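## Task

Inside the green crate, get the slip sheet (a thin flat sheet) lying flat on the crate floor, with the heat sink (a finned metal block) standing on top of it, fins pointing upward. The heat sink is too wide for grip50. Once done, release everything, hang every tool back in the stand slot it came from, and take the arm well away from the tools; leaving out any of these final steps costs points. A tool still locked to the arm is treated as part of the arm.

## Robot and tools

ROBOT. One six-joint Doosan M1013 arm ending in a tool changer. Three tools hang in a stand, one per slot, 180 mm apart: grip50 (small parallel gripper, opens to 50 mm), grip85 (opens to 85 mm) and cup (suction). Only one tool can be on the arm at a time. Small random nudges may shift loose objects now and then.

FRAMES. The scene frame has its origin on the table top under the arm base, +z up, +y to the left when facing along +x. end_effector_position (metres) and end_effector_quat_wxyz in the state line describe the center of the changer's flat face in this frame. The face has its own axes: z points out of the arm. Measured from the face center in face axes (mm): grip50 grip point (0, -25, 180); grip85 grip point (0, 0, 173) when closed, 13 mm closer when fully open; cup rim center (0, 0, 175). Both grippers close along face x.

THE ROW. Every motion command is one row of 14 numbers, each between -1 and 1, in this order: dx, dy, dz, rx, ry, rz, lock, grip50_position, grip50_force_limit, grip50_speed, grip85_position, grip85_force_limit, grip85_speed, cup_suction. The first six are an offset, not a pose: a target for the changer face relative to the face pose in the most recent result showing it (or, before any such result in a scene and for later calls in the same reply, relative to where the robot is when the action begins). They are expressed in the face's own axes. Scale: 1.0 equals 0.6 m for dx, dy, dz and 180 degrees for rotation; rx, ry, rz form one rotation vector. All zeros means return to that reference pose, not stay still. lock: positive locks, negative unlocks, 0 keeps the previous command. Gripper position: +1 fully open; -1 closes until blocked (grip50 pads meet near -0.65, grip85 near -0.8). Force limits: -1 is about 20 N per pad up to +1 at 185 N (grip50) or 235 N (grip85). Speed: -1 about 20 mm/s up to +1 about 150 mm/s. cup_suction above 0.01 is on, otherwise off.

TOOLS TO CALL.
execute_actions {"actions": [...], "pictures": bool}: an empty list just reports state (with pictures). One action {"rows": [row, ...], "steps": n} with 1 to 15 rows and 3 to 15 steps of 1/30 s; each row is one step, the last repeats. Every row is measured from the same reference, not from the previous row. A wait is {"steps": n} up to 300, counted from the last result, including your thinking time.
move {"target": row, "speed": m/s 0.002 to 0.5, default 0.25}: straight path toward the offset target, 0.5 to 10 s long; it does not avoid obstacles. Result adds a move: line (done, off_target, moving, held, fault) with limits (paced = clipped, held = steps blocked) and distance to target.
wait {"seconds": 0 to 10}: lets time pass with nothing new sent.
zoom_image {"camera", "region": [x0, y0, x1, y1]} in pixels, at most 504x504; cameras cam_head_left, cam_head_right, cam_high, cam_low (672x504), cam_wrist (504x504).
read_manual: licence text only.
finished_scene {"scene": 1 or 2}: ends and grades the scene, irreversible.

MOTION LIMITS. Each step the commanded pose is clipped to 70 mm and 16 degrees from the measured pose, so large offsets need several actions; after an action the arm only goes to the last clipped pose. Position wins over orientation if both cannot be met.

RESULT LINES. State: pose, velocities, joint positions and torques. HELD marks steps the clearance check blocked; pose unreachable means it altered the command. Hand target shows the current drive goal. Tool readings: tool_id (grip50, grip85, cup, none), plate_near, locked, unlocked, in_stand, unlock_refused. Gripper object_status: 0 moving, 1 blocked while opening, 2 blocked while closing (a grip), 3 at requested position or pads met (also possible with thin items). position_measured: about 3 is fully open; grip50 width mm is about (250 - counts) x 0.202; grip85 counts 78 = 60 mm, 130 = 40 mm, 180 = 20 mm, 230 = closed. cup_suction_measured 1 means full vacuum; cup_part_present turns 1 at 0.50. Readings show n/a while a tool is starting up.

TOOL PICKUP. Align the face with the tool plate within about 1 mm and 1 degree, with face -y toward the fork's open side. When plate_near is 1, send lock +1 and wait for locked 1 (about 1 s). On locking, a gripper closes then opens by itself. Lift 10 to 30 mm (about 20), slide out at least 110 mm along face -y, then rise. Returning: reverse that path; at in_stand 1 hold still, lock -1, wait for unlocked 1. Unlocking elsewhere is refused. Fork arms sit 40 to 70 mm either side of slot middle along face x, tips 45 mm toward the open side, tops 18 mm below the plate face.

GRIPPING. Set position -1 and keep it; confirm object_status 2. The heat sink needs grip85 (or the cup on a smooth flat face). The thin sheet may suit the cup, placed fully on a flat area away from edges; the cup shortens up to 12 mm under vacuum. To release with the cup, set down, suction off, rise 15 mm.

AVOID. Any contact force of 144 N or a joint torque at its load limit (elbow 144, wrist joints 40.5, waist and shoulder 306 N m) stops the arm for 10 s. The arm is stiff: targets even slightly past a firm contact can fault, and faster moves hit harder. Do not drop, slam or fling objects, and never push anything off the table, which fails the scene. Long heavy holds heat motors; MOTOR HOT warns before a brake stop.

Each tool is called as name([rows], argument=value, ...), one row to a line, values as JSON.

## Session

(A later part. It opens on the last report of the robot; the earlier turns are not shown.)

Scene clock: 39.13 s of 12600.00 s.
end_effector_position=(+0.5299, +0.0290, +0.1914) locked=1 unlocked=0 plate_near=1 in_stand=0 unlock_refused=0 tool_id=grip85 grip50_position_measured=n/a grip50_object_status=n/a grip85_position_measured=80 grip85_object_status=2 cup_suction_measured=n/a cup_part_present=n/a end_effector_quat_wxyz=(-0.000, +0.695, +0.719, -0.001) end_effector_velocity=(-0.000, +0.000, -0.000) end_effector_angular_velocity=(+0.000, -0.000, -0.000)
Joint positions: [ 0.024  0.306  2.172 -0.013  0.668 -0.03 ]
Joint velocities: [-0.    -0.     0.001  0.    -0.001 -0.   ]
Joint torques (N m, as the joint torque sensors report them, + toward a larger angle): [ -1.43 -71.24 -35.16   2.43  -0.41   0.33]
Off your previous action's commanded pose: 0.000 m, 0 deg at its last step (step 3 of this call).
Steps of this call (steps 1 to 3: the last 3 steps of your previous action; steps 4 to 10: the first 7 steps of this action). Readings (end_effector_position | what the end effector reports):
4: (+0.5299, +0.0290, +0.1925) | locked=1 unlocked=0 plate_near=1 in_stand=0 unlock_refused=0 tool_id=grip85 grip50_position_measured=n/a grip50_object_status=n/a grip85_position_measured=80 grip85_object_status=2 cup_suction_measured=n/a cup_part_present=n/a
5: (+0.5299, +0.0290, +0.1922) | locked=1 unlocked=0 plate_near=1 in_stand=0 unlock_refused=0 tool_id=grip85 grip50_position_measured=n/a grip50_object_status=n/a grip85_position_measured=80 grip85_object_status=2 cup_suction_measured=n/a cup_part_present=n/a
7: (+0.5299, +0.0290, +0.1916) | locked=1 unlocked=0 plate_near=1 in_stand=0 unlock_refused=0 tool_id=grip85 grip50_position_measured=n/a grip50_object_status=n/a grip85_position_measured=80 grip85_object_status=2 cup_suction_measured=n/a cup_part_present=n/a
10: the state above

execute_actions([
  {"rows":[[0,0,0.0006,0,0,0,1,0,0,0,-1,-0.4,-0.5,0],[0,0,0.0012,0,0,0,1,0,0,0,-1,-0.4,-0.5,0],[0,0,0.0016,0,0,0,1,0,0,0,-1,-0.4,-0.5,0]],"steps":10},
])

Scene clock: 39.47 s of 12600.00 s.
end_effector_position=(+0.5299, +0.0290, +0.1905) locked=1 unlocked=0 plate_near=1 in_stand=0 unlock_refused=0 tool_id=grip85 grip50_position_measured=n/a grip50_object_status=n/a grip85_position_measured=80 grip85_object_status=2 cup_suction_measured=n/a cup_part_present=n/a end_effector_quat_wxyz=(-0.000, +0.695, +0.719, -0.001) end_effector_velocity=(-0.001, +0.000, -0.001) end_effector_angular_velocity=(+0.001, +0.002, -0.001)
Joint positions: [ 0.024  0.308  2.173 -0.013  0.666 -0.03 ]
Joint velocities: [-0.     0.     0.002  0.001 -0.    -0.   ]
Joint torques (N m, as the joint torque sensors report them, + toward a larger angle): [  0.13 -66.18 -35.07   2.47  -0.96   0.  ]
Off your previous action's commanded pose: 0.000 m, 0 deg at its last step (step 3 of this call).
Steps of this call (steps 1 to 3: the last 3 steps of your previous action; steps 4 to 10: the first 7 steps of this action). Readings (end_effector_position | what the end effector reports):
4: (+0.5299, +0.0290, +0.1914) | locked=1 unlocked=0 plate_near=1 in_stand=0 unlock_refused=0 tool_id=grip85 grip50_position_measured=n/a grip50_object_status=n/a grip85_position_measured=80 grip85_object_status=2 cup_suction_measured=n/a cup_part_present=n/a
5: (+0.5299, +0.0290, +0.1912) | locked=1 unlocked=0 plate_near=1 in_stand=0 unlock_refused=0 tool_id=grip85 grip50_position_measured=n/a grip50_object_status=n/a grip85_position_measured=80 grip85_object_status=2 cup_suction_measured=n/a cup_part_present=n/a
7: (+0.5299, +0.0290, +0.1906) | locked=1 unlocked=0 plate_near=1 in_stand=0 unlock_refused=0 tool_id=grip85 grip50_position_measured=n/a grip50_object_status=n/a grip85_position_measured=80 grip85_object_status=2 cup_suction_measured=n/a cup_part_present=n/a
10: the state above

execute_actions([
  {"rows":[[0,0,0.0004,0,0,0,1,0,0,0,-1,-0.4,-0.5,0],[0,0,0.0008,0,0,0,1,0,0,0,-1,-0.4,-0.5,0]],"steps":10},
])

Scene clock: 39.80 s of 12600.00 s.
end_effector_position=(+0.5300, +0.0290, +0.1902) locked=1 unlocked=0 plate_near=1 in_stand=0 unlock_refused=0 tool_id=grip85 grip50_position_measured=n/a grip50_object_status=n/a grip85_position_measured=80 grip85_object_status=2 cup_suction_measured=n/a cup_part_present=n/a end_effector_quat_wxyz=(-0.000, +0.695, +0.719, -0.000) end_effector_velocity=(+0.001, +0.000, -0.000) end_effector_angular_velocity=(+0.001, -0.002, -0.001)
Joint positions: [ 0.024  0.308  2.173 -0.013  0.665 -0.03 ]
Joint velocities: [ 0.     0.001 -0.001  0.001 -0.002  0.   ]
Joint torques (N m, as the joint torque sensors report them, + toward a larger angle): [ -0.01 -42.12 -26.01   2.05  -5.53   0.18]
Off your previous action's commanded pose: 0.000 m, 0 deg at its last step (step 3 of this call).
Steps of this call (steps 1 to 3: the last 3 steps of your previous action; steps 4 to 10: the first 7 steps of this action). Readings (end_effector_position | what the end effector reports):
4: (+0.5299, +0.0290, +0.1905) | locked=1 unlocked=0 plate_near=1 in_stand=0 unlock_refused=0 tool_id=grip85 grip50_position_measured=n/a grip50_object_status=n/a grip85_position_measured=80 grip85_object_status=2 cup_suction_measured=n/a cup_part_present=n/a
5: (+0.5299, +0.0290, +0.1904) | locked=1 unlocked=0 plate_near=1 in_stand=0 unlock_refused=0 tool_id=grip85 grip50_position_measured=n/a grip50_object_status=n/a grip85_position_measured=80 grip85_object_status=2 cup_suction_measured=n/a cup_part_present=n/a
7: (+0.5299, +0.0290, +0.1902) | locked=1 unlocked=0 plate_near=1 in_stand=0 unlock_refused=0 tool_id=grip85 grip50_position_measured=n/a grip50_object_status=n/a grip85_position_measured=80 grip85_object_status=2 cup_suction_measured=n/a cup_part_present=n/a
10: the state above

move(target=[0,0,-0.0005,0,0,0,1,0,0,0,1,-0.4,0.5,0], speed=0.02)

move(target=[0,0,-0.08,0,0,0,1,0,0,0,1,-0.4,0.5,0], speed=0.2)

Scene clock: 40.83 s of 12600.00 s.
end_effector_position=(+0.5300, +0.0290, +0.1905) locked=1 unlocked=0 plate_near=1 in_stand=0 unlock_refused=0 tool_id=grip85 grip50_position_measured=n/a grip50_object_status=n/a grip85_position_measured=3 grip85_object_status=3 cup_suction_measured=n/a cup_part_present=n/a end_effector_quat_wxyz=(-0.000, +0.695, +0.719, -0.000) end_effector_velocity=(+0.000, +0.000, +0.000) end_effector_angular_velocity=(+0.000, -0.000, -0.000)
Joint positions: [ 0.024  0.308  2.173 -0.013  0.666 -0.03 ]
Joint velocities: [ 0. -0. -0.  0.  0.  0.]
Joint torques (N m, as the joint torque sensors report them, + toward a larger angle): [ -1.72 -69.36 -34.44   2.38  -0.44  -0.17]
Hand target: +0.530, +0.029, +0.190; -0.000, +0.695, +0.719, -0.000
Off your previous action's commanded pose: 0.000 m, 0 deg at its last step (step 3 of this call).
Off the commanded pose: 0.000 m, 0 deg.
Kept back: nothing.
move: done
camera_calibration (this result's frames):
cam_wrist: T_world_to_cam=[[0.0116153, 0.99931, 0.0352838, -0.0384069], [0.950952, -0.0219478, 0.308558, -0.503173], [0.30912, 0.0299692, -0.950551, 0.0692646], [0, 0, 0, 1]] pos_world=[0.457529, 0.025261, 0.222453]

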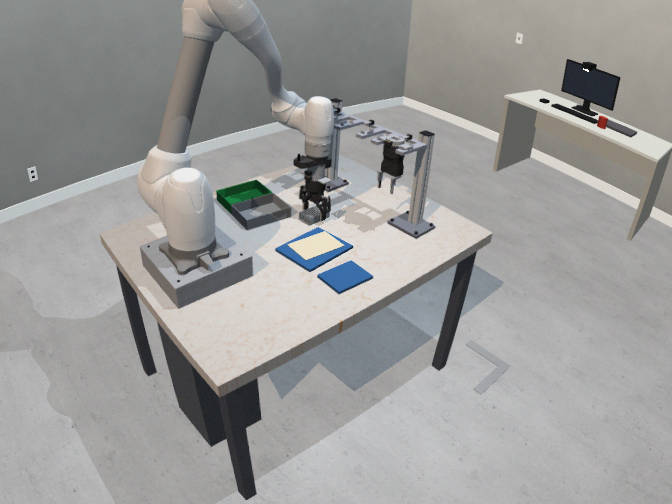

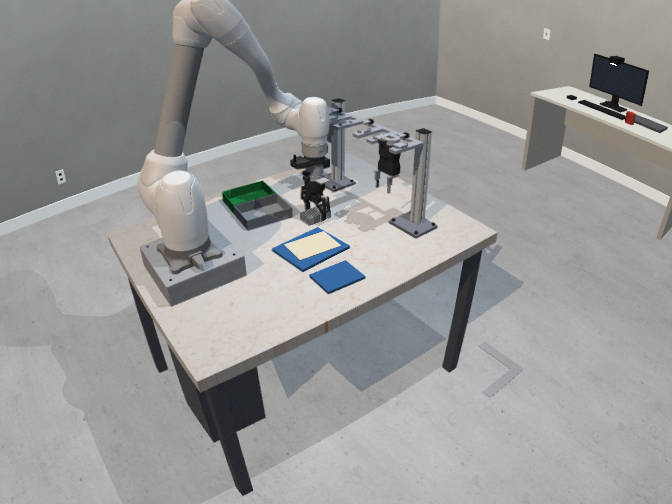

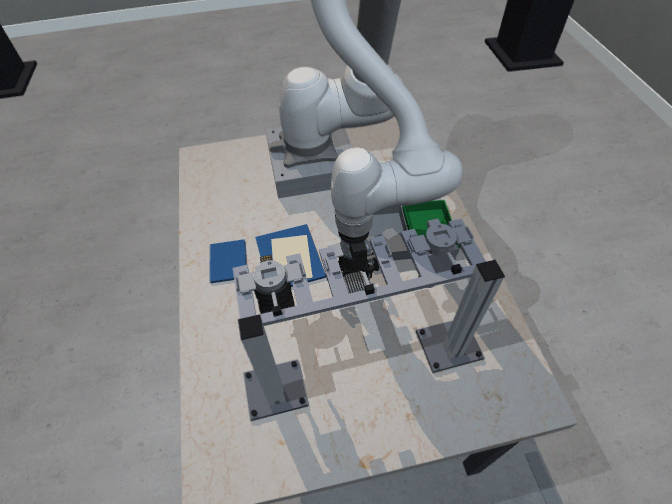

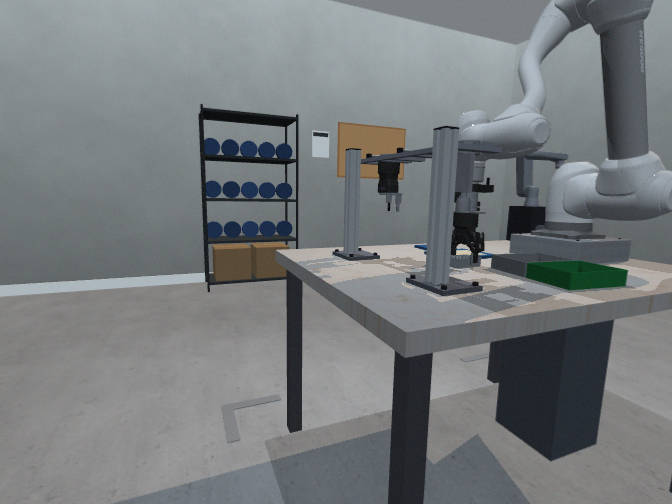

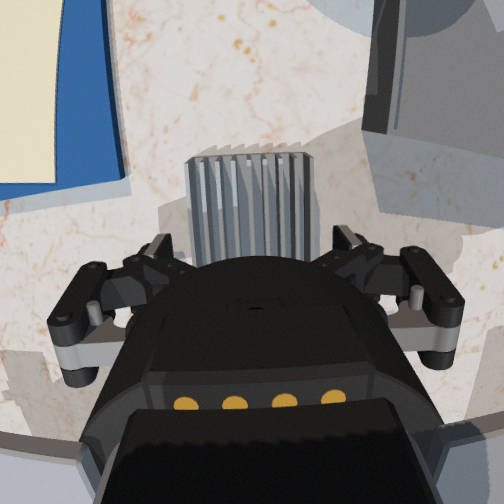

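Scene clock: 41.57 s of 12600.00 s.
end_effector_position=(+0.5301, +0.0289, +0.2385) locked=1 unlocked=0 plate_near=1 in_stand=0 unlock_refused=0 tool_id=grip85 grip50_position_measured=n/a grip50_object_status=n/a grip85_position_measured=3 grip85_object_status=3 cup_suction_measured=n/a cup_part_present=n/a end_effector_quat_wxyz=(-0.000, +0.695, +0.719, -0.001) end_effector_velocity=(+0.002, +0.000, +0.002) end_effector_angular_velocity=(+0.001, -0.005, -0.001)
Joint positions: [ 0.025  0.238  2.143 -0.012  0.766 -0.031]
Joint velocities: [ 0.    -0.001 -0.003  0.001 -0.001  0.   ]
Joint torques (N m, as the joint torque sensors report them, + toward a larger angle): [ -2.43 -65.28 -38.5    2.96  -0.24  -0.08]
Hand target: +0.530, +0.029, +0.239; -0.000, +0.695, +0.719, -0.001
Off the commanded pose: 0.000 m, 0 deg.
Kept back: nothing.
move: done
camera_calibration (this result's frames):
cam_wrist: T_world_to_cam=[[0.0116564, 0.99931, 0.0352558, -0.0401151], [0.950973, -0.0219763, 0.308493, -0.518084], [0.309055, 0.0299314, -0.950573, 0.114919], [0, 0, 0, 1]] pos_world=[0.457635, 0.0252622, 0.270478]

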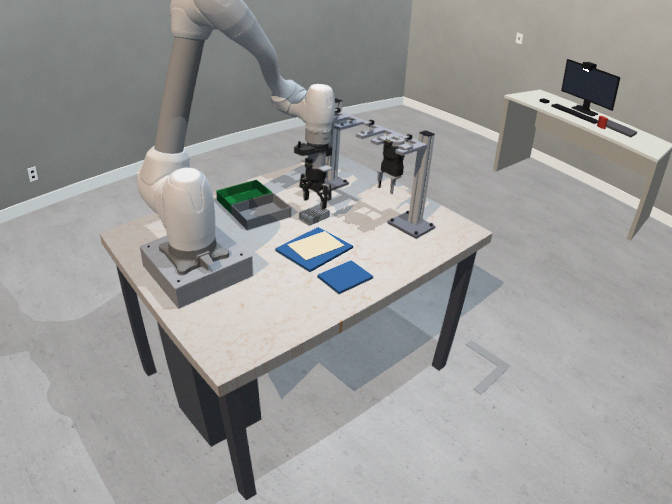

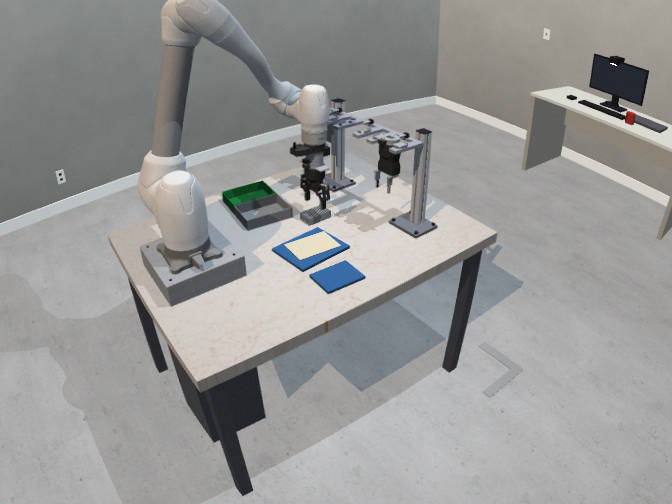

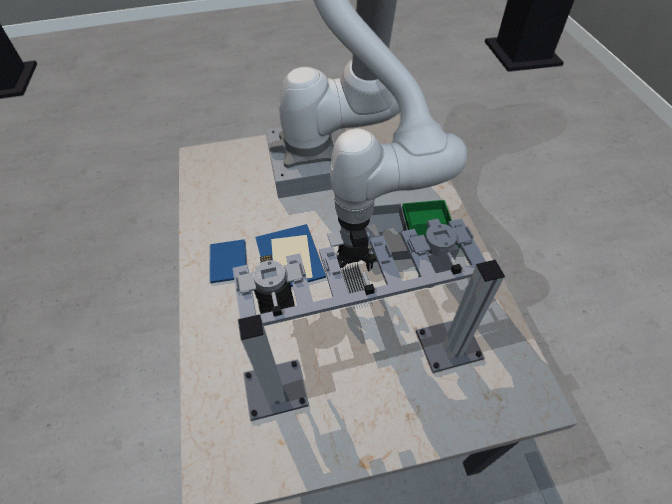

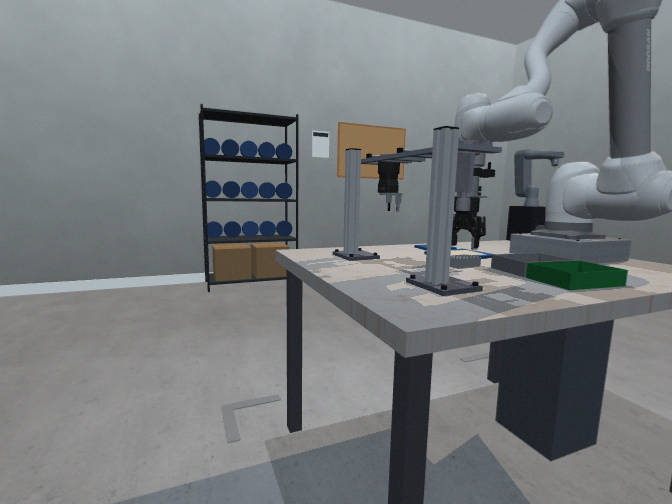

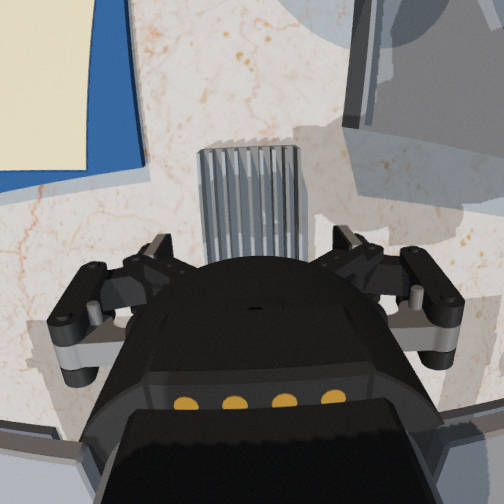

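move(target=[-0.0617,0.0368,-0.2398,0,0,0,1,0,0,0,1,-0.4,0.5,0], speed=0.3)

Scene clock: 42.70 s of 12600.00 s.
end_effector_position=(+0.5537, -0.0073, +0.3823) locked=1 unlocked=0 plate_near=1 in_stand=0 unlock_refused=0 tool_id=grip85 grip50_position_measured=n/a grip50_object_status=n/a grip85_position_measured=3 grip85_object_status=3 cup_suction_measured=n/a cup_part_present=n/a end_effector_quat_wxyz=(-0.000, +0.695, +0.719, -0.001) end_effector_velocity=(-0.001, -0.000, -0.000) end_effector_angular_velocity=(-0.001, +0.000, +0.000)
Joint positions: [-0.038  0.11   1.975 -0.01   1.062 -0.098]
Joint velocities: [-0.    -0.     0.001 -0.001 -0.    -0.   ]
Joint torques (N m, as the joint torque sensors report them, + toward a larger angle): [ -0.87 -58.52 -49.     3.38  -0.34  -0.02]
Hand target: +0.554, -0.007, +0.382; -0.000, +0.695, +0.719, -0.001
Off the commanded pose: 0.000 m, 0 deg.
Kept back: nothing.
move: done
camera_calibration (this result's frames):
cam_wrist: T_world_to_cam=[[0.011728, 0.999317, 0.0350488, -0.00915561], [0.951026, -0.0219752, 0.308329, -0.585677], [0.308889, 0.0297163, -0.950634, 0.245572], [0, 0, 0, 1]] pos_world=[0.481247, -0.0110185, 0.414351]

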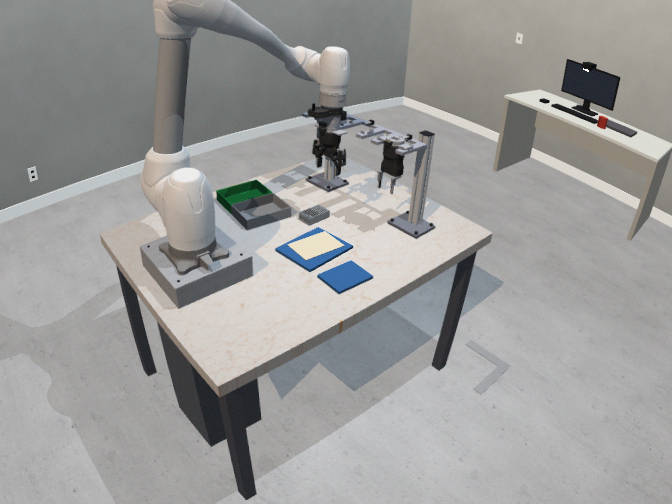

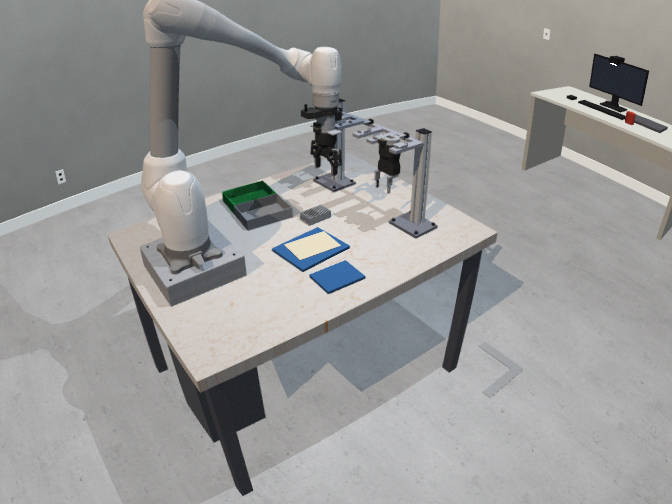

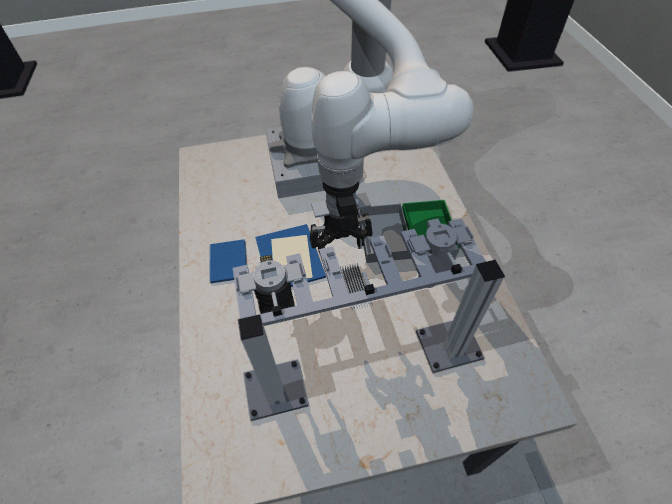

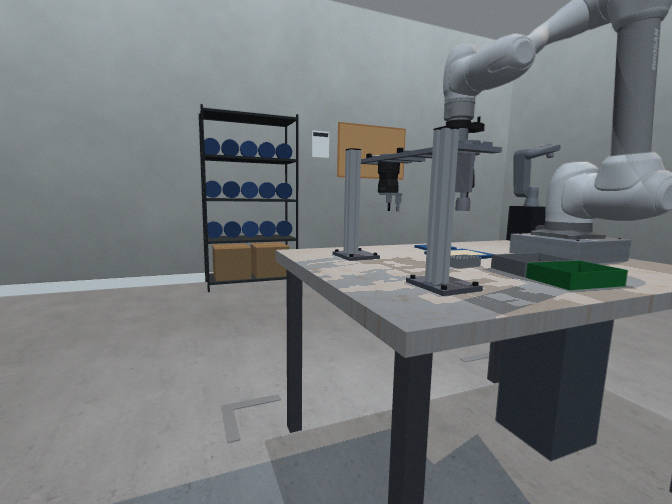

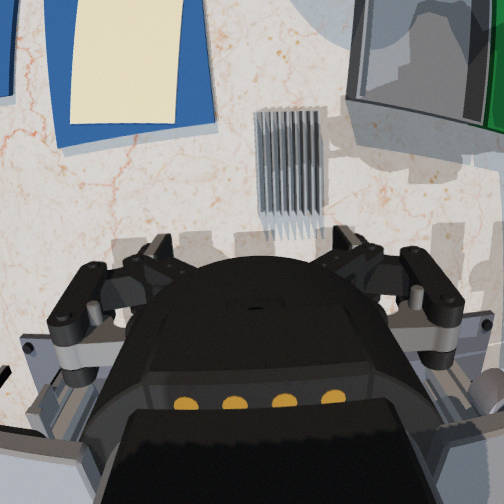

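move(target=[0,0.22,0,0,0,0,1,0,0,0,1,-0.4,0.5,0], speed=0.15)

move(target=[0,0,0.0145,0,0,0,1,0,0,0,1,-0.4,0.5,0], speed=0.03)

execute_actions([
  {"rows":[[0,0,0.0006,0,0,0,1,0,0,0,1,-0.4,0.5,0],[0,0,0.0012,0,0,0,1,0,0,0,1,-0.4,0.5,0],[0,0,0.0018,0,0,0,1,0,0,0,1,-0.4,0.5,0],[0,0,0.0024,0,0,0,1,0,0,0,1,-0.4,0.5,0],[0,0,0.003,0,0,0,1,0,0,0,1,-0.4,0.5,0]],"steps":11},
])

Scene clock: 44.17 s of 12600.00 s.
end_effector_position=(+0.6855, -0.0029, +0.3819) locked=1 unlocked=0 plate_near=1 in_stand=0 unlock_refused=0 tool_id=grip85 grip50_position_measured=n/a grip50_object_status=n/a grip85_position_measured=3 grip85_object_status=3 cup_suction_measured=n/a cup_part_present=n/a end_effector_quat_wxyz=(-0.000, +0.695, +0.719, -0.001) end_effector_velocity=(+0.001, +0.000, +0.000) end_effector_angular_velocity=(+0.000, -0.002, -0.000)
Joint positions: [-0.019  0.307  1.729 -0.009  1.111 -0.079]
Joint velocities: [ 0.     0.    -0.001  0.    -0.001  0.   ]
Joint torques (N m, as the joint torque sensors report them, + toward a larger angle): [ -0.88 -84.34 -49.04   3.59  -0.51   0.04]
Hand target: +0.686, -0.003, +0.382; -0.000, +0.695, +0.719, -0.001
Off the commanded pose: 0.000 m, 0 deg.
Kept back: nothing.
move: done
camera_calibration (this result's frames):
cam_wrist: T_world_to_cam=[[0.0117557, 0.999314, 0.0351247, -0.0151677], [0.951023, -0.0220251, 0.308333, -0.710837], [0.308895, 0.0297798, -0.95063, 0.204256], [0, 0, 0, 1]] pos_world=[0.613107, -0.00658174, 0.41388]

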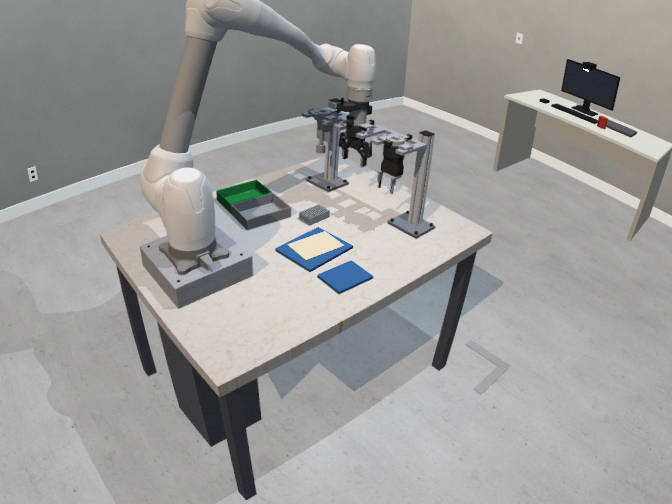

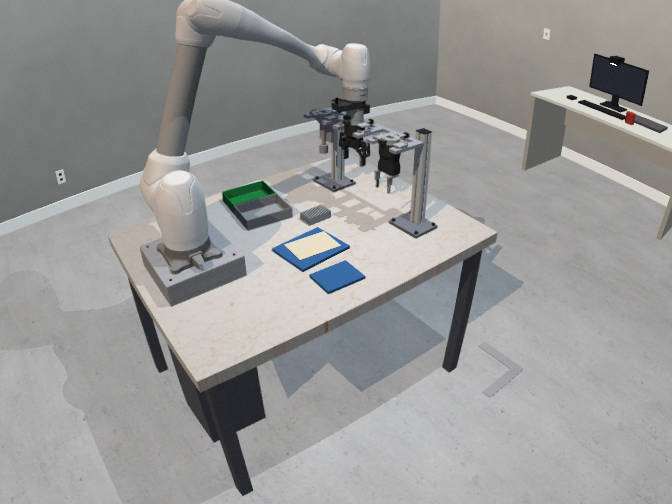

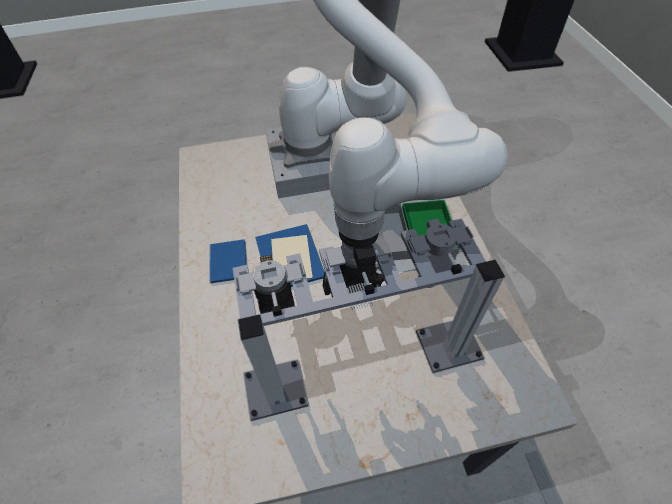

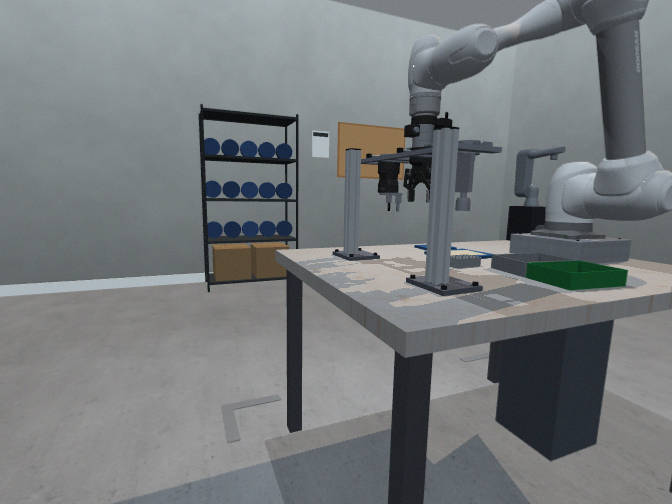

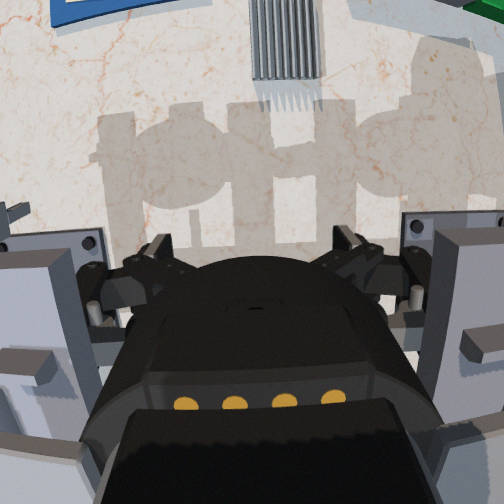

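Scene clock: 44.87 s of 12600.00 s.
end_effector_position=(+0.6855, -0.0028, +0.3732) locked=1 unlocked=0 plate_near=1 in_stand=0 unlock_refused=0 tool_id=grip85 grip50_position_measured=n/a grip50_object_status=n/a grip85_position_measured=3 grip85_object_status=3 cup_suction_measured=n/a cup_part_present=n/a end_effector_quat_wxyz=(-0.000, +0.695, +0.719, -0.001) end_effector_velocity=(-0.000, -0.000, -0.001) end_effector_angular_velocity=(+0.000, +0.001, -0.000)
Joint positions: [-0.019  0.313  1.738 -0.009  1.096 -0.079]
Joint velocities: [-0.     0.     0.001 -0.     0.     0.   ]
Joint torques (N m, as the joint torque sensors report them, + toward a larger angle): [ -3.23 -83.84 -49.51   3.67  -0.59  -0.03]
Hand target: +0.686, -0.003, +0.373; -0.000, +0.695, +0.719, -0.001
Off the commanded pose: 0.000 m, 0 deg.
Kept back: nothing.
move: done
camera_calibration (this result's frames):
cam_wrist: T_world_to_cam=[[0.0116797, 0.999312, 0.0351872, -0.0149136], [0.951018, -0.0219728, 0.308353, -0.708142], [0.308914, 0.0298622, -0.950621, 0.195982], [0, 0, 0, 1]] pos_world=[0.613089, -0.00650895, 0.405187]

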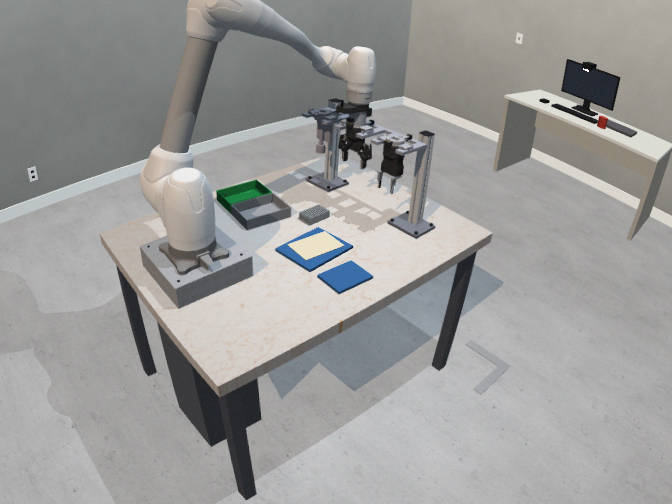

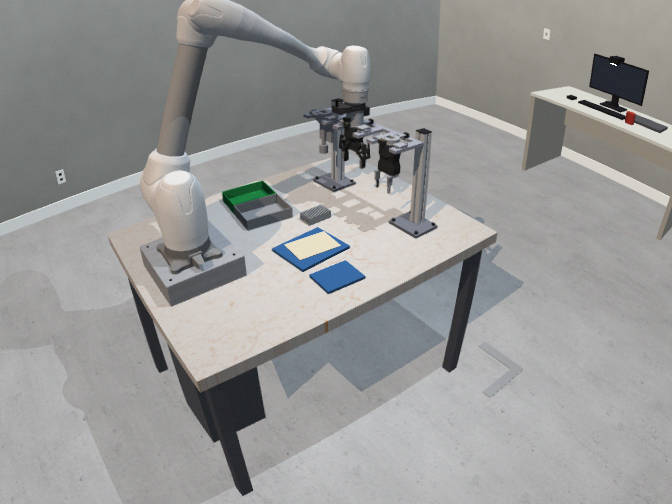

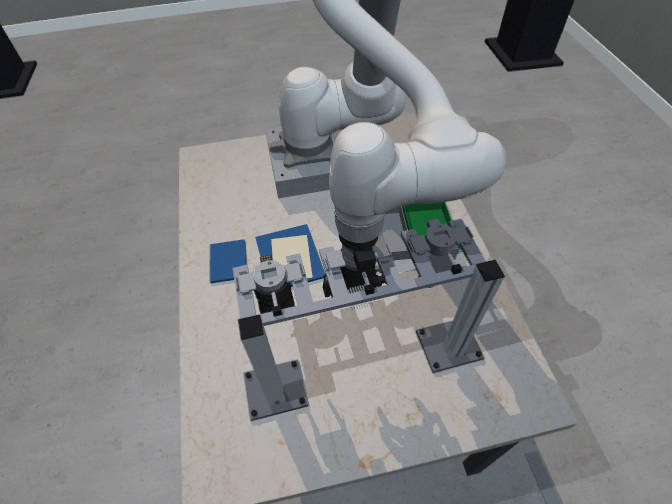

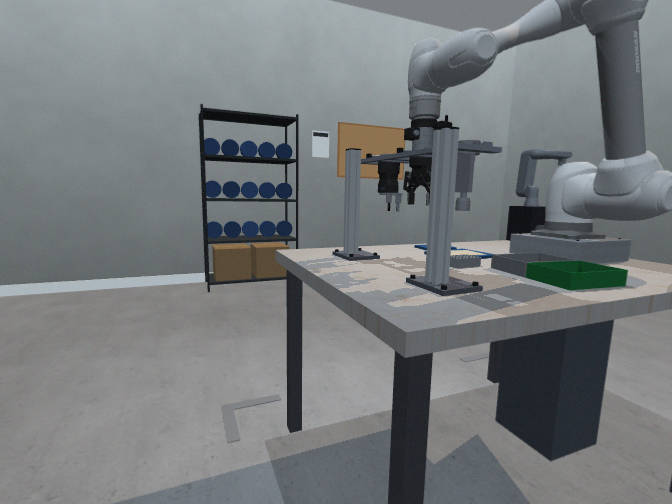

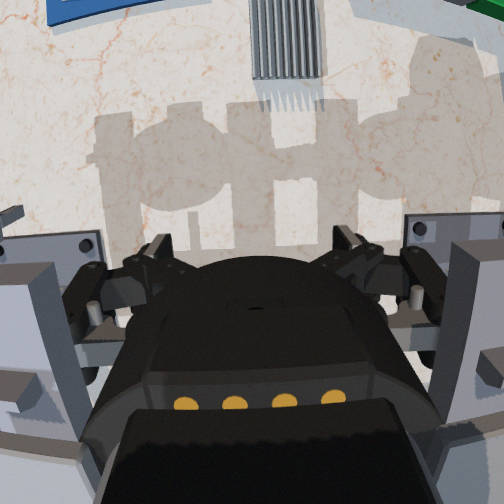

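Scene clock: 45.13 s of 12600.00 s.
end_effector_position=(+0.6855, -0.0028, +0.3714) locked=1 unlocked=0 plate_near=1 in_stand=0 unlock_refused=0 tool_id=grip85 grip50_position_measured=n/a grip50_object_status=n/a grip85_position_measured=3 grip85_object_status=3 cup_suction_measured=n/a cup_part_present=n/a end_effector_quat_wxyz=(-0.000, +0.695, +0.719, -0.001) end_effector_velocity=(+0.000, +0.000, -0.000) end_effector_angular_velocity=(+0.001, -0.000, -0.000)
Joint positions: [-0.019  0.314  1.739 -0.009  1.093 -0.079]
Joint velocities: [-0.     0.    -0.     0.001 -0.001 -0.   ]
Joint torques (N m, as the joint torque sensors report them, + toward a larger angle): [ -2.64 -84.87 -49.81   3.88  -0.61  -0.13]
Steps of this call (steps 1 to 8: the first 8 steps of this action). Readings (end_effector_position | what the end effector reports):
1: (+0.6855, -0.0028, +0.3731) | locked=1 unlocked=0 plate_near=1 in_stand=0 unlock_refused=0 tool_id=grip85 grip50_position_measured=n/a grip50_object_status=n/a grip85_position_measured=3 grip85_object_status=3 cup_suction_measured=n/a cup_part_present=n/a
2: (+0.6855, -0.0028, +0.3729) | locked=1 unlocked=0 plate_near=1 in_stand=0 unlock_refused=0 tool_id=grip85 grip50_position_measured=n/a grip50_object_status=n/a grip85_position_measured=3 grip85_object_status=3 cup_suction_measured=n/a cup_part_present=n/a
4: (+0.6855, -0.0028, +0.3722) | locked=1 unlocked=0 plate_near=1 in_stand=0 unlock_refused=0 tool_id=grip85 grip50_position_measured=n/a grip50_object_status=n/a grip85_position_measured=3 grip85_object_status=3 cup_suction_measured=n/a cup_part_present=n/a
8: the state above

execute_actions([
  {"rows":[[0,0,0.0006,0,0,0,1,0,0,0,1,-0.4,0.5,0],[0,0,0.0012,0,0,0,1,0,0,0,1,-0.4,0.5,0],[0,0,0.0018,0,0,0,1,0,0,0,1,-0.4,0.5,0],[0,0,0.0024,0,0,0,1,0,0,0,1,-0.4,0.5,0],[0,0,0.003,0,0,0,1,0,0,0,1,-0.4,0.5,0],[0,0,0.0036,0,0,0,1,0,0,0,1,-0.4,0.5,0]],"steps":11},
])

Scene clock: 45.53 s of 12600.00 s.
end_effector_position=(+0.6855, -0.0028, +0.3693) locked=1 unlocked=0 plate_near=1 in_stand=0 unlock_refused=0 tool_id=grip85 grip50_position_measured=n/a grip50_object_status=n/a grip85_position_measured=3 grip85_object_status=3 cup_suction_measured=n/a cup_part_present=n/a end_effector_quat_wxyz=(-0.000, +0.695, +0.719, -0.001) end_effector_velocity=(+0.000, +0.000, -0.002) end_effector_angular_velocity=(+0.001, +0.000, -0.000)
Joint positions: [-0.019  0.316  1.741 -0.009  1.089 -0.079]
Joint velocities: [-0.     0.001  0.001  0.001 -0.002 -0.   ]
Joint torques (N m, as the joint torque sensors report them, + toward a larger angle): [ -2.22 -88.84 -49.89   3.74  -0.62  -0.16]
Off your previous action's commanded pose: 0.000 m, 0 deg at its last step (step 3 of this call).
Steps of this call (steps 1 to 3: the last 3 steps of your previous action; step 4: nothing new was sent; steps 5 to 12: the first 8 steps of this action). Readings (end_effector_position | what the end effector reports):
5: (+0.6855, -0.0028, +0.3713) | locked=1 unlocked=0 plate_near=1 in_stand=0 unlock_refused=0 tool_id=grip85 grip50_position_measured=n/a grip50_object_status=n/a grip85_position_measured=3 grip85_object_status=3 cup_suction_measured=n/a cup_part_present=n/a
6: (+0.6855, -0.0028, +0.3711) | locked=1 unlocked=0 plate_near=1 in_stand=0 unlock_refused=0 tool_id=grip85 grip50_position_measured=n/a grip50_object_status=n/a grip85_position_measured=3 grip85_object_status=3 cup_suction_measured=n/a cup_part_present=n/a
8: (+0.6855, -0.0028, +0.3704) | locked=1 unlocked=0 plate_near=1 in_stand=0 unlock_refused=0 tool_id=grip85 grip50_position_measured=n/a grip50_object_status=n/a grip85_position_measured=3 grip85_object_status=3 cup_suction_measured=n/a cup_part_present=n/a
12: the state above

execute_actions([
  {"rows":[[0,0,0.0015,0,0,0,1,0,0,0,1,-0.4,0.5,0],[0,0,0.003,0,0,0,1,0,0,0,1,-0.4,0.5,0],[0,0,0.0045,0,0,0,1,0,0,0,1,-0.4,0.5,0],[0,0,0.006,0,0,0,1,0,0,0,1,-0.4,0.5,0],[0,0,0.0075,0,0,0,1,0,0,0,1,-0.4,0.5,0],[0,0,0.009,0,0,0,1,0,0,0,1,-0.4,0.5,0],[0,0,0.0105,0,0,0,1,0,0,0,1,-0.4,0.5,0],[0,0,0.0115,0,0,0,1,0,0,0,1,-0.4,0.5,0],[0,0,0.0123,0,0,0,1,0,0,0,1,-0.4,0.5,0]],"steps":15},
])

Scene clock: 46.13 s of 12600.00 s.
end_effector_position=(+0.6855, -0.0028, +0.3619) locked=1 unlocked=0 plate_near=1 in_stand=1 unlock_refused=0 tool_id=grip85 grip50_position_measured=n/a grip50_object_status=n/a grip85_position_measured=3 grip85_object_status=3 cup_suction_measured=n/a cup_part_present=n/a end_effector_quat_wxyz=(-0.000, +0.695, +0.719, -0.001) end_effector_velocity=(+0.000, +0.000, -0.001) end_effector_angular_velocity=(+0.000, -0.001, -0.000)
Joint positions: [-0.019  0.321  1.748 -0.009  1.077 -0.078]
Joint velocities: [ 0.     0.001  0.001  0.    -0.002  0.   ]
Joint torques (N m, as the joint torque sensors report them, + toward a larger angle): [ -3.32 -85.18 -49.71   3.81  -0.45   0.06]
Off your previous action's commanded pose: 0.000 m, 0 deg at its last step (step 3 of this call).
Steps of this call (steps 1 to 3: the last 3 steps of your previous action; steps 4 to 6: nothing new was sent; steps 7 to 18: the first 12 steps of this action). Readings (end_effector_position | what the end effector reports):
7: (+0.6855, -0.0028, +0.3691) | locked=1 unlocked=0 plate_near=1 in_stand=0 unlock_refused=0 tool_id=grip85 grip50_position_measured=n/a grip50_object_status=n/a grip85_position_measured=3 grip85_object_status=3 cup_suction_measured=n/a cup_part_present=n/a
8: (+0.6855, -0.0028, +0.3686) | locked=1 unlocked=0 plate_near=1 in_stand=0 unlock_refused=0 tool_id=grip85 grip50_position_measured=n/a grip50_object_status=n/a grip85_position_measured=3 grip85_object_status=3 cup_suction_measured=n/a cup_part_present=n/a
10: (+0.6855, -0.0028, +0.3669) | locked=1 unlocked=0 plate_near=1 in_stand=0 unlock_refused=0 tool_id=grip85 grip50_position_measured=n/a grip50_object_status=n/a grip85_position_measured=3 grip85_object_status=3 cup_suction_measured=n/a cup_part_present=n/a
14: (+0.6855, -0.0028, +0.3634) | locked=1 unlocked=0 plate_near=1 in_stand=1 unlock_refused=0 tool_id=grip85 grip50_position_measured=n/a grip50_object_status=n/a grip85_position_measured=3 grip85_object_status=3 cup_suction_measured=n/a cup_part_present=n/a
18: the state above

execute_actions([
  {"rows":[[0,0,0.0004,0,0,0,1,0,0,0,1,-0.4,0.5,0],[0,0,0.0008,0,0,0,1,0,0,0,1,-0.4,0.5,0]],"steps":9},
])

Scene clock: 46.43 s of 12600.00 s.
end_effector_position=(+0.6855, -0.0028, +0.3615) locked=1 unlocked=0 plate_near=1 in_stand=1 unlock_refused=0 tool_id=grip85 grip50_position_measured=n/a grip50_object_status=n/a grip85_position_measured=3 grip85_object_status=3 cup_suction_measured=n/a cup_part_present=n/a end_effector_quat_wxyz=(-0.000, +0.695, +0.719, -0.001) end_effector_velocity=(-0.000, +0.000, -0.000) end_effector_angular_velocity=(-0.000, +0.000, +0.000)
Joint positions: [-0.019  0.322  1.749 -0.009  1.076 -0.078]
Joint velocities: [ 0.     0.     0.001 -0.    -0.001 -0.   ]
Joint torques (N m, as the joint torque sensors report them, + toward a larger angle): [ -0.48 -78.12 -44.18   3.29  -0.68  -0.01]
Off your previous action's commanded pose: 0.000 m, 0 deg at its last step (step 3 of this call).
Steps of this call (steps 1 to 3: the last 3 steps of your previous action; steps 4 to 9: the first 6 steps of this action). Readings (end_effector_position | what the end effector reports):
4: (+0.6855, -0.0028, +0.3619) | locked=1 unlocked=0 plate_near=1 in_stand=1 unlock_refused=0 tool_id=grip85 grip50_position_measured=n/a grip50_object_status=n/a grip85_position_measured=3 grip85_object_status=3 cup_suction_measured=n/a cup_part_present=n/a
5: (+0.6855, -0.0028, +0.3617) | locked=1 unlocked=0 plate_near=1 in_stand=1 unlock_refused=0 tool_id=grip85 grip50_position_measured=n/a grip50_object_status=n/a grip85_position_measured=3 grip85_object_status=3 cup_suction_measured=n/a cup_part_present=n/a
7: (+0.6855, -0.0028, +0.3616) | locked=1 unlocked=0 plate_near=1 in_stand=1 unlock_refused=0 tool_id=grip85 grip50_position_measured=n/a grip50_object_status=n/a grip85_position_measured=3 grip85_object_status=3 cup_suction_measured=n/a cup_part_present=n/a
9: the state above

Seated at z=0.3615. Unlock.

execute_actions([
  {"rows":[[0,0,0,0,0,0,-1,0,0,0,1,-0.4,0.5,0]],"steps":15},
])

execute_actions([
  {"steps":21},
])

Scene clock: 46.93 s of 12600.00 s.
end_effector_position=(+0.6855, -0.0028, +0.3614) locked=0 unlocked=0 plate_near=1 in_stand=1 unlock_refused=0 tool_id=none grip50_position_measured=n/a grip50_object_status=n/a grip85_position_measured=n/a grip85_object_status=n/a cup_suction_measured=n/a cup_part_present=n/a end_effector_quat_wxyz=(-0.000, +0.695, +0.719, -0.001) end_effector_velocity=(+0.000, -0.000, +0.001) end_effector_angular_velocity=(-0.001, -0.001, +0.000)
Joint positions: [-0.019  0.322  1.749 -0.009  1.076 -0.078]
Joint velocities: [-0.    -0.    -0.001 -0.001  0.    -0.   ]
Joint torques (N m, as the joint torque sensors report them, + toward a larger angle): [ -2.51 -64.66 -38.06   3.6   -0.51   0.17]
Off your previous action's commanded pose: 0.000 m, 0 deg at its last step (step 3 of this call).
Steps of this call (steps 1 to 3: the last 3 steps of your previous action; steps 4 to 15: the first 12 steps of this action). Readings (end_effector_position | what the end effector reports):
4: (+0.6855, -0.0028, +0.3614) | locked=1 unlocked=0 plate_near=1 in_stand=1 unlock_refused=0 tool_id=grip85 grip50_position_measured=n/a grip50_object_status=n/a grip85_position_measured=3 grip85_object_status=3 cup_suction_measured=n/a cup_part_present=n/a
5: (+0.6855, -0.0028, +0.3614) | locked=1 unlocked=0 plate_near=1 in_stand=1 unlock_refused=0 tool_id=grip85 grip50_position_measured=n/a grip50_object_status=n/a grip85_position_measured=3 grip85_object_status=3 cup_suction_measured=n/a cup_part_present=n/a
7: (+0.6855, -0.0028, +0.3614) | locked=1 unlocked=0 plate_near=1 in_stand=1 unlock_refused=0 tool_id=grip85 grip50_position_measured=n/a grip50_object_status=n/a grip85_position_measured=3 grip85_object_status=3 cup_suction_measured=n/a cup_part_present=n/a
11: (+0.6855, -0.0028, +0.3614) | locked=0 unlocked=0 plate_near=1 in_stand=1 unlock_refused=0 tool_id=none grip50_position_measured=n/a grip50_object_status=n/a grip85_position_measured=n/a grip85_object_status=n/a cup_suction_measured=n/a cup_part_present=n/a
15: the state above

Scene clock: 47.63 s of 12600.00 s.
end_effector_position=(+0.6855, -0.0028, +0.3615) locked=0 unlocked=1 plate_near=1 in_stand=1 unlock_refused=0 tool_id=none grip50_position_measured=n/a grip50_object_status=n/a grip85_position_measured=n/a grip85_object_status=n/a cup_suction_measured=n/a cup_part_present=n/a end_effector_quat_wxyz=(-0.000, +0.695, +0.719, -0.001) end_effector_velocity=(-0.000, -0.000, -0.000) end_effector_angular_velocity=(-0.000, +0.001, +0.000)
Joint positions: [-0.019  0.322  1.749 -0.009  1.076 -0.078]
Joint velocities: [ 0.    -0.     0.001 -0.     0.     0.   ]
Joint torques (N m, as the joint torque sensors report them, + toward a larger angle): [ -2.5  -73.7  -41.16   3.71  -0.79   0.22]
Hand target: +0.685, -0.003, +0.362; -0.000, +0.695, +0.719, -0.001
Off the commanded pose: 0.000 m, 0 deg.
Kept back: nothing.
Steps of this call (steps 1 to 3: the last 3 steps of your previous action; steps 4 to 21: nothing new was sent). Readings (end_effector_position | what the end effector reports):
1: (+0.6855, -0.0028, +0.3614) | locked=0 unlocked=0 plate_near=1 in_stand=1 unlock_refused=0 tool_id=none grip50_position_measured=n/a grip50_object_status=n/a grip85_position_measured=n/a grip85_object_status=n/a cup_suction_measured=n/a cup_part_present=n/a
2: (+0.6855, -0.0028, +0.3615) | locked=0 unlocked=0 plate_near=1 in_stand=1 unlock_refused=0 tool_id=none grip50_position_measured=n/a grip50_object_status=n/a grip85_position_measured=n/a grip85_object_status=n/a cup_suction_measured=n/a cup_part_present=n/a
4: (+0.6855, -0.0028, +0.3615) | locked=0 unlocked=0 plate_near=1 in_stand=1 unlock_refused=0 tool_id=none grip50_position_measured=n/a grip50_object_status=n/a grip85_position_measured=n/a grip85_object_status=n/a cup_suction_measured=n/a cup_part_present=n/a
8: (+0.6855, -0.0028, +0.3615) | locked=0 unlocked=0 plate_near=1 in_stand=1 unlock_refused=0 tool_id=none grip50_position_measured=n/a grip50_object_status=n/a grip85_position_measured=n/a grip85_object_status=n/a cup_suction_measured=n/a cup_part_present=n/a
21: the state above


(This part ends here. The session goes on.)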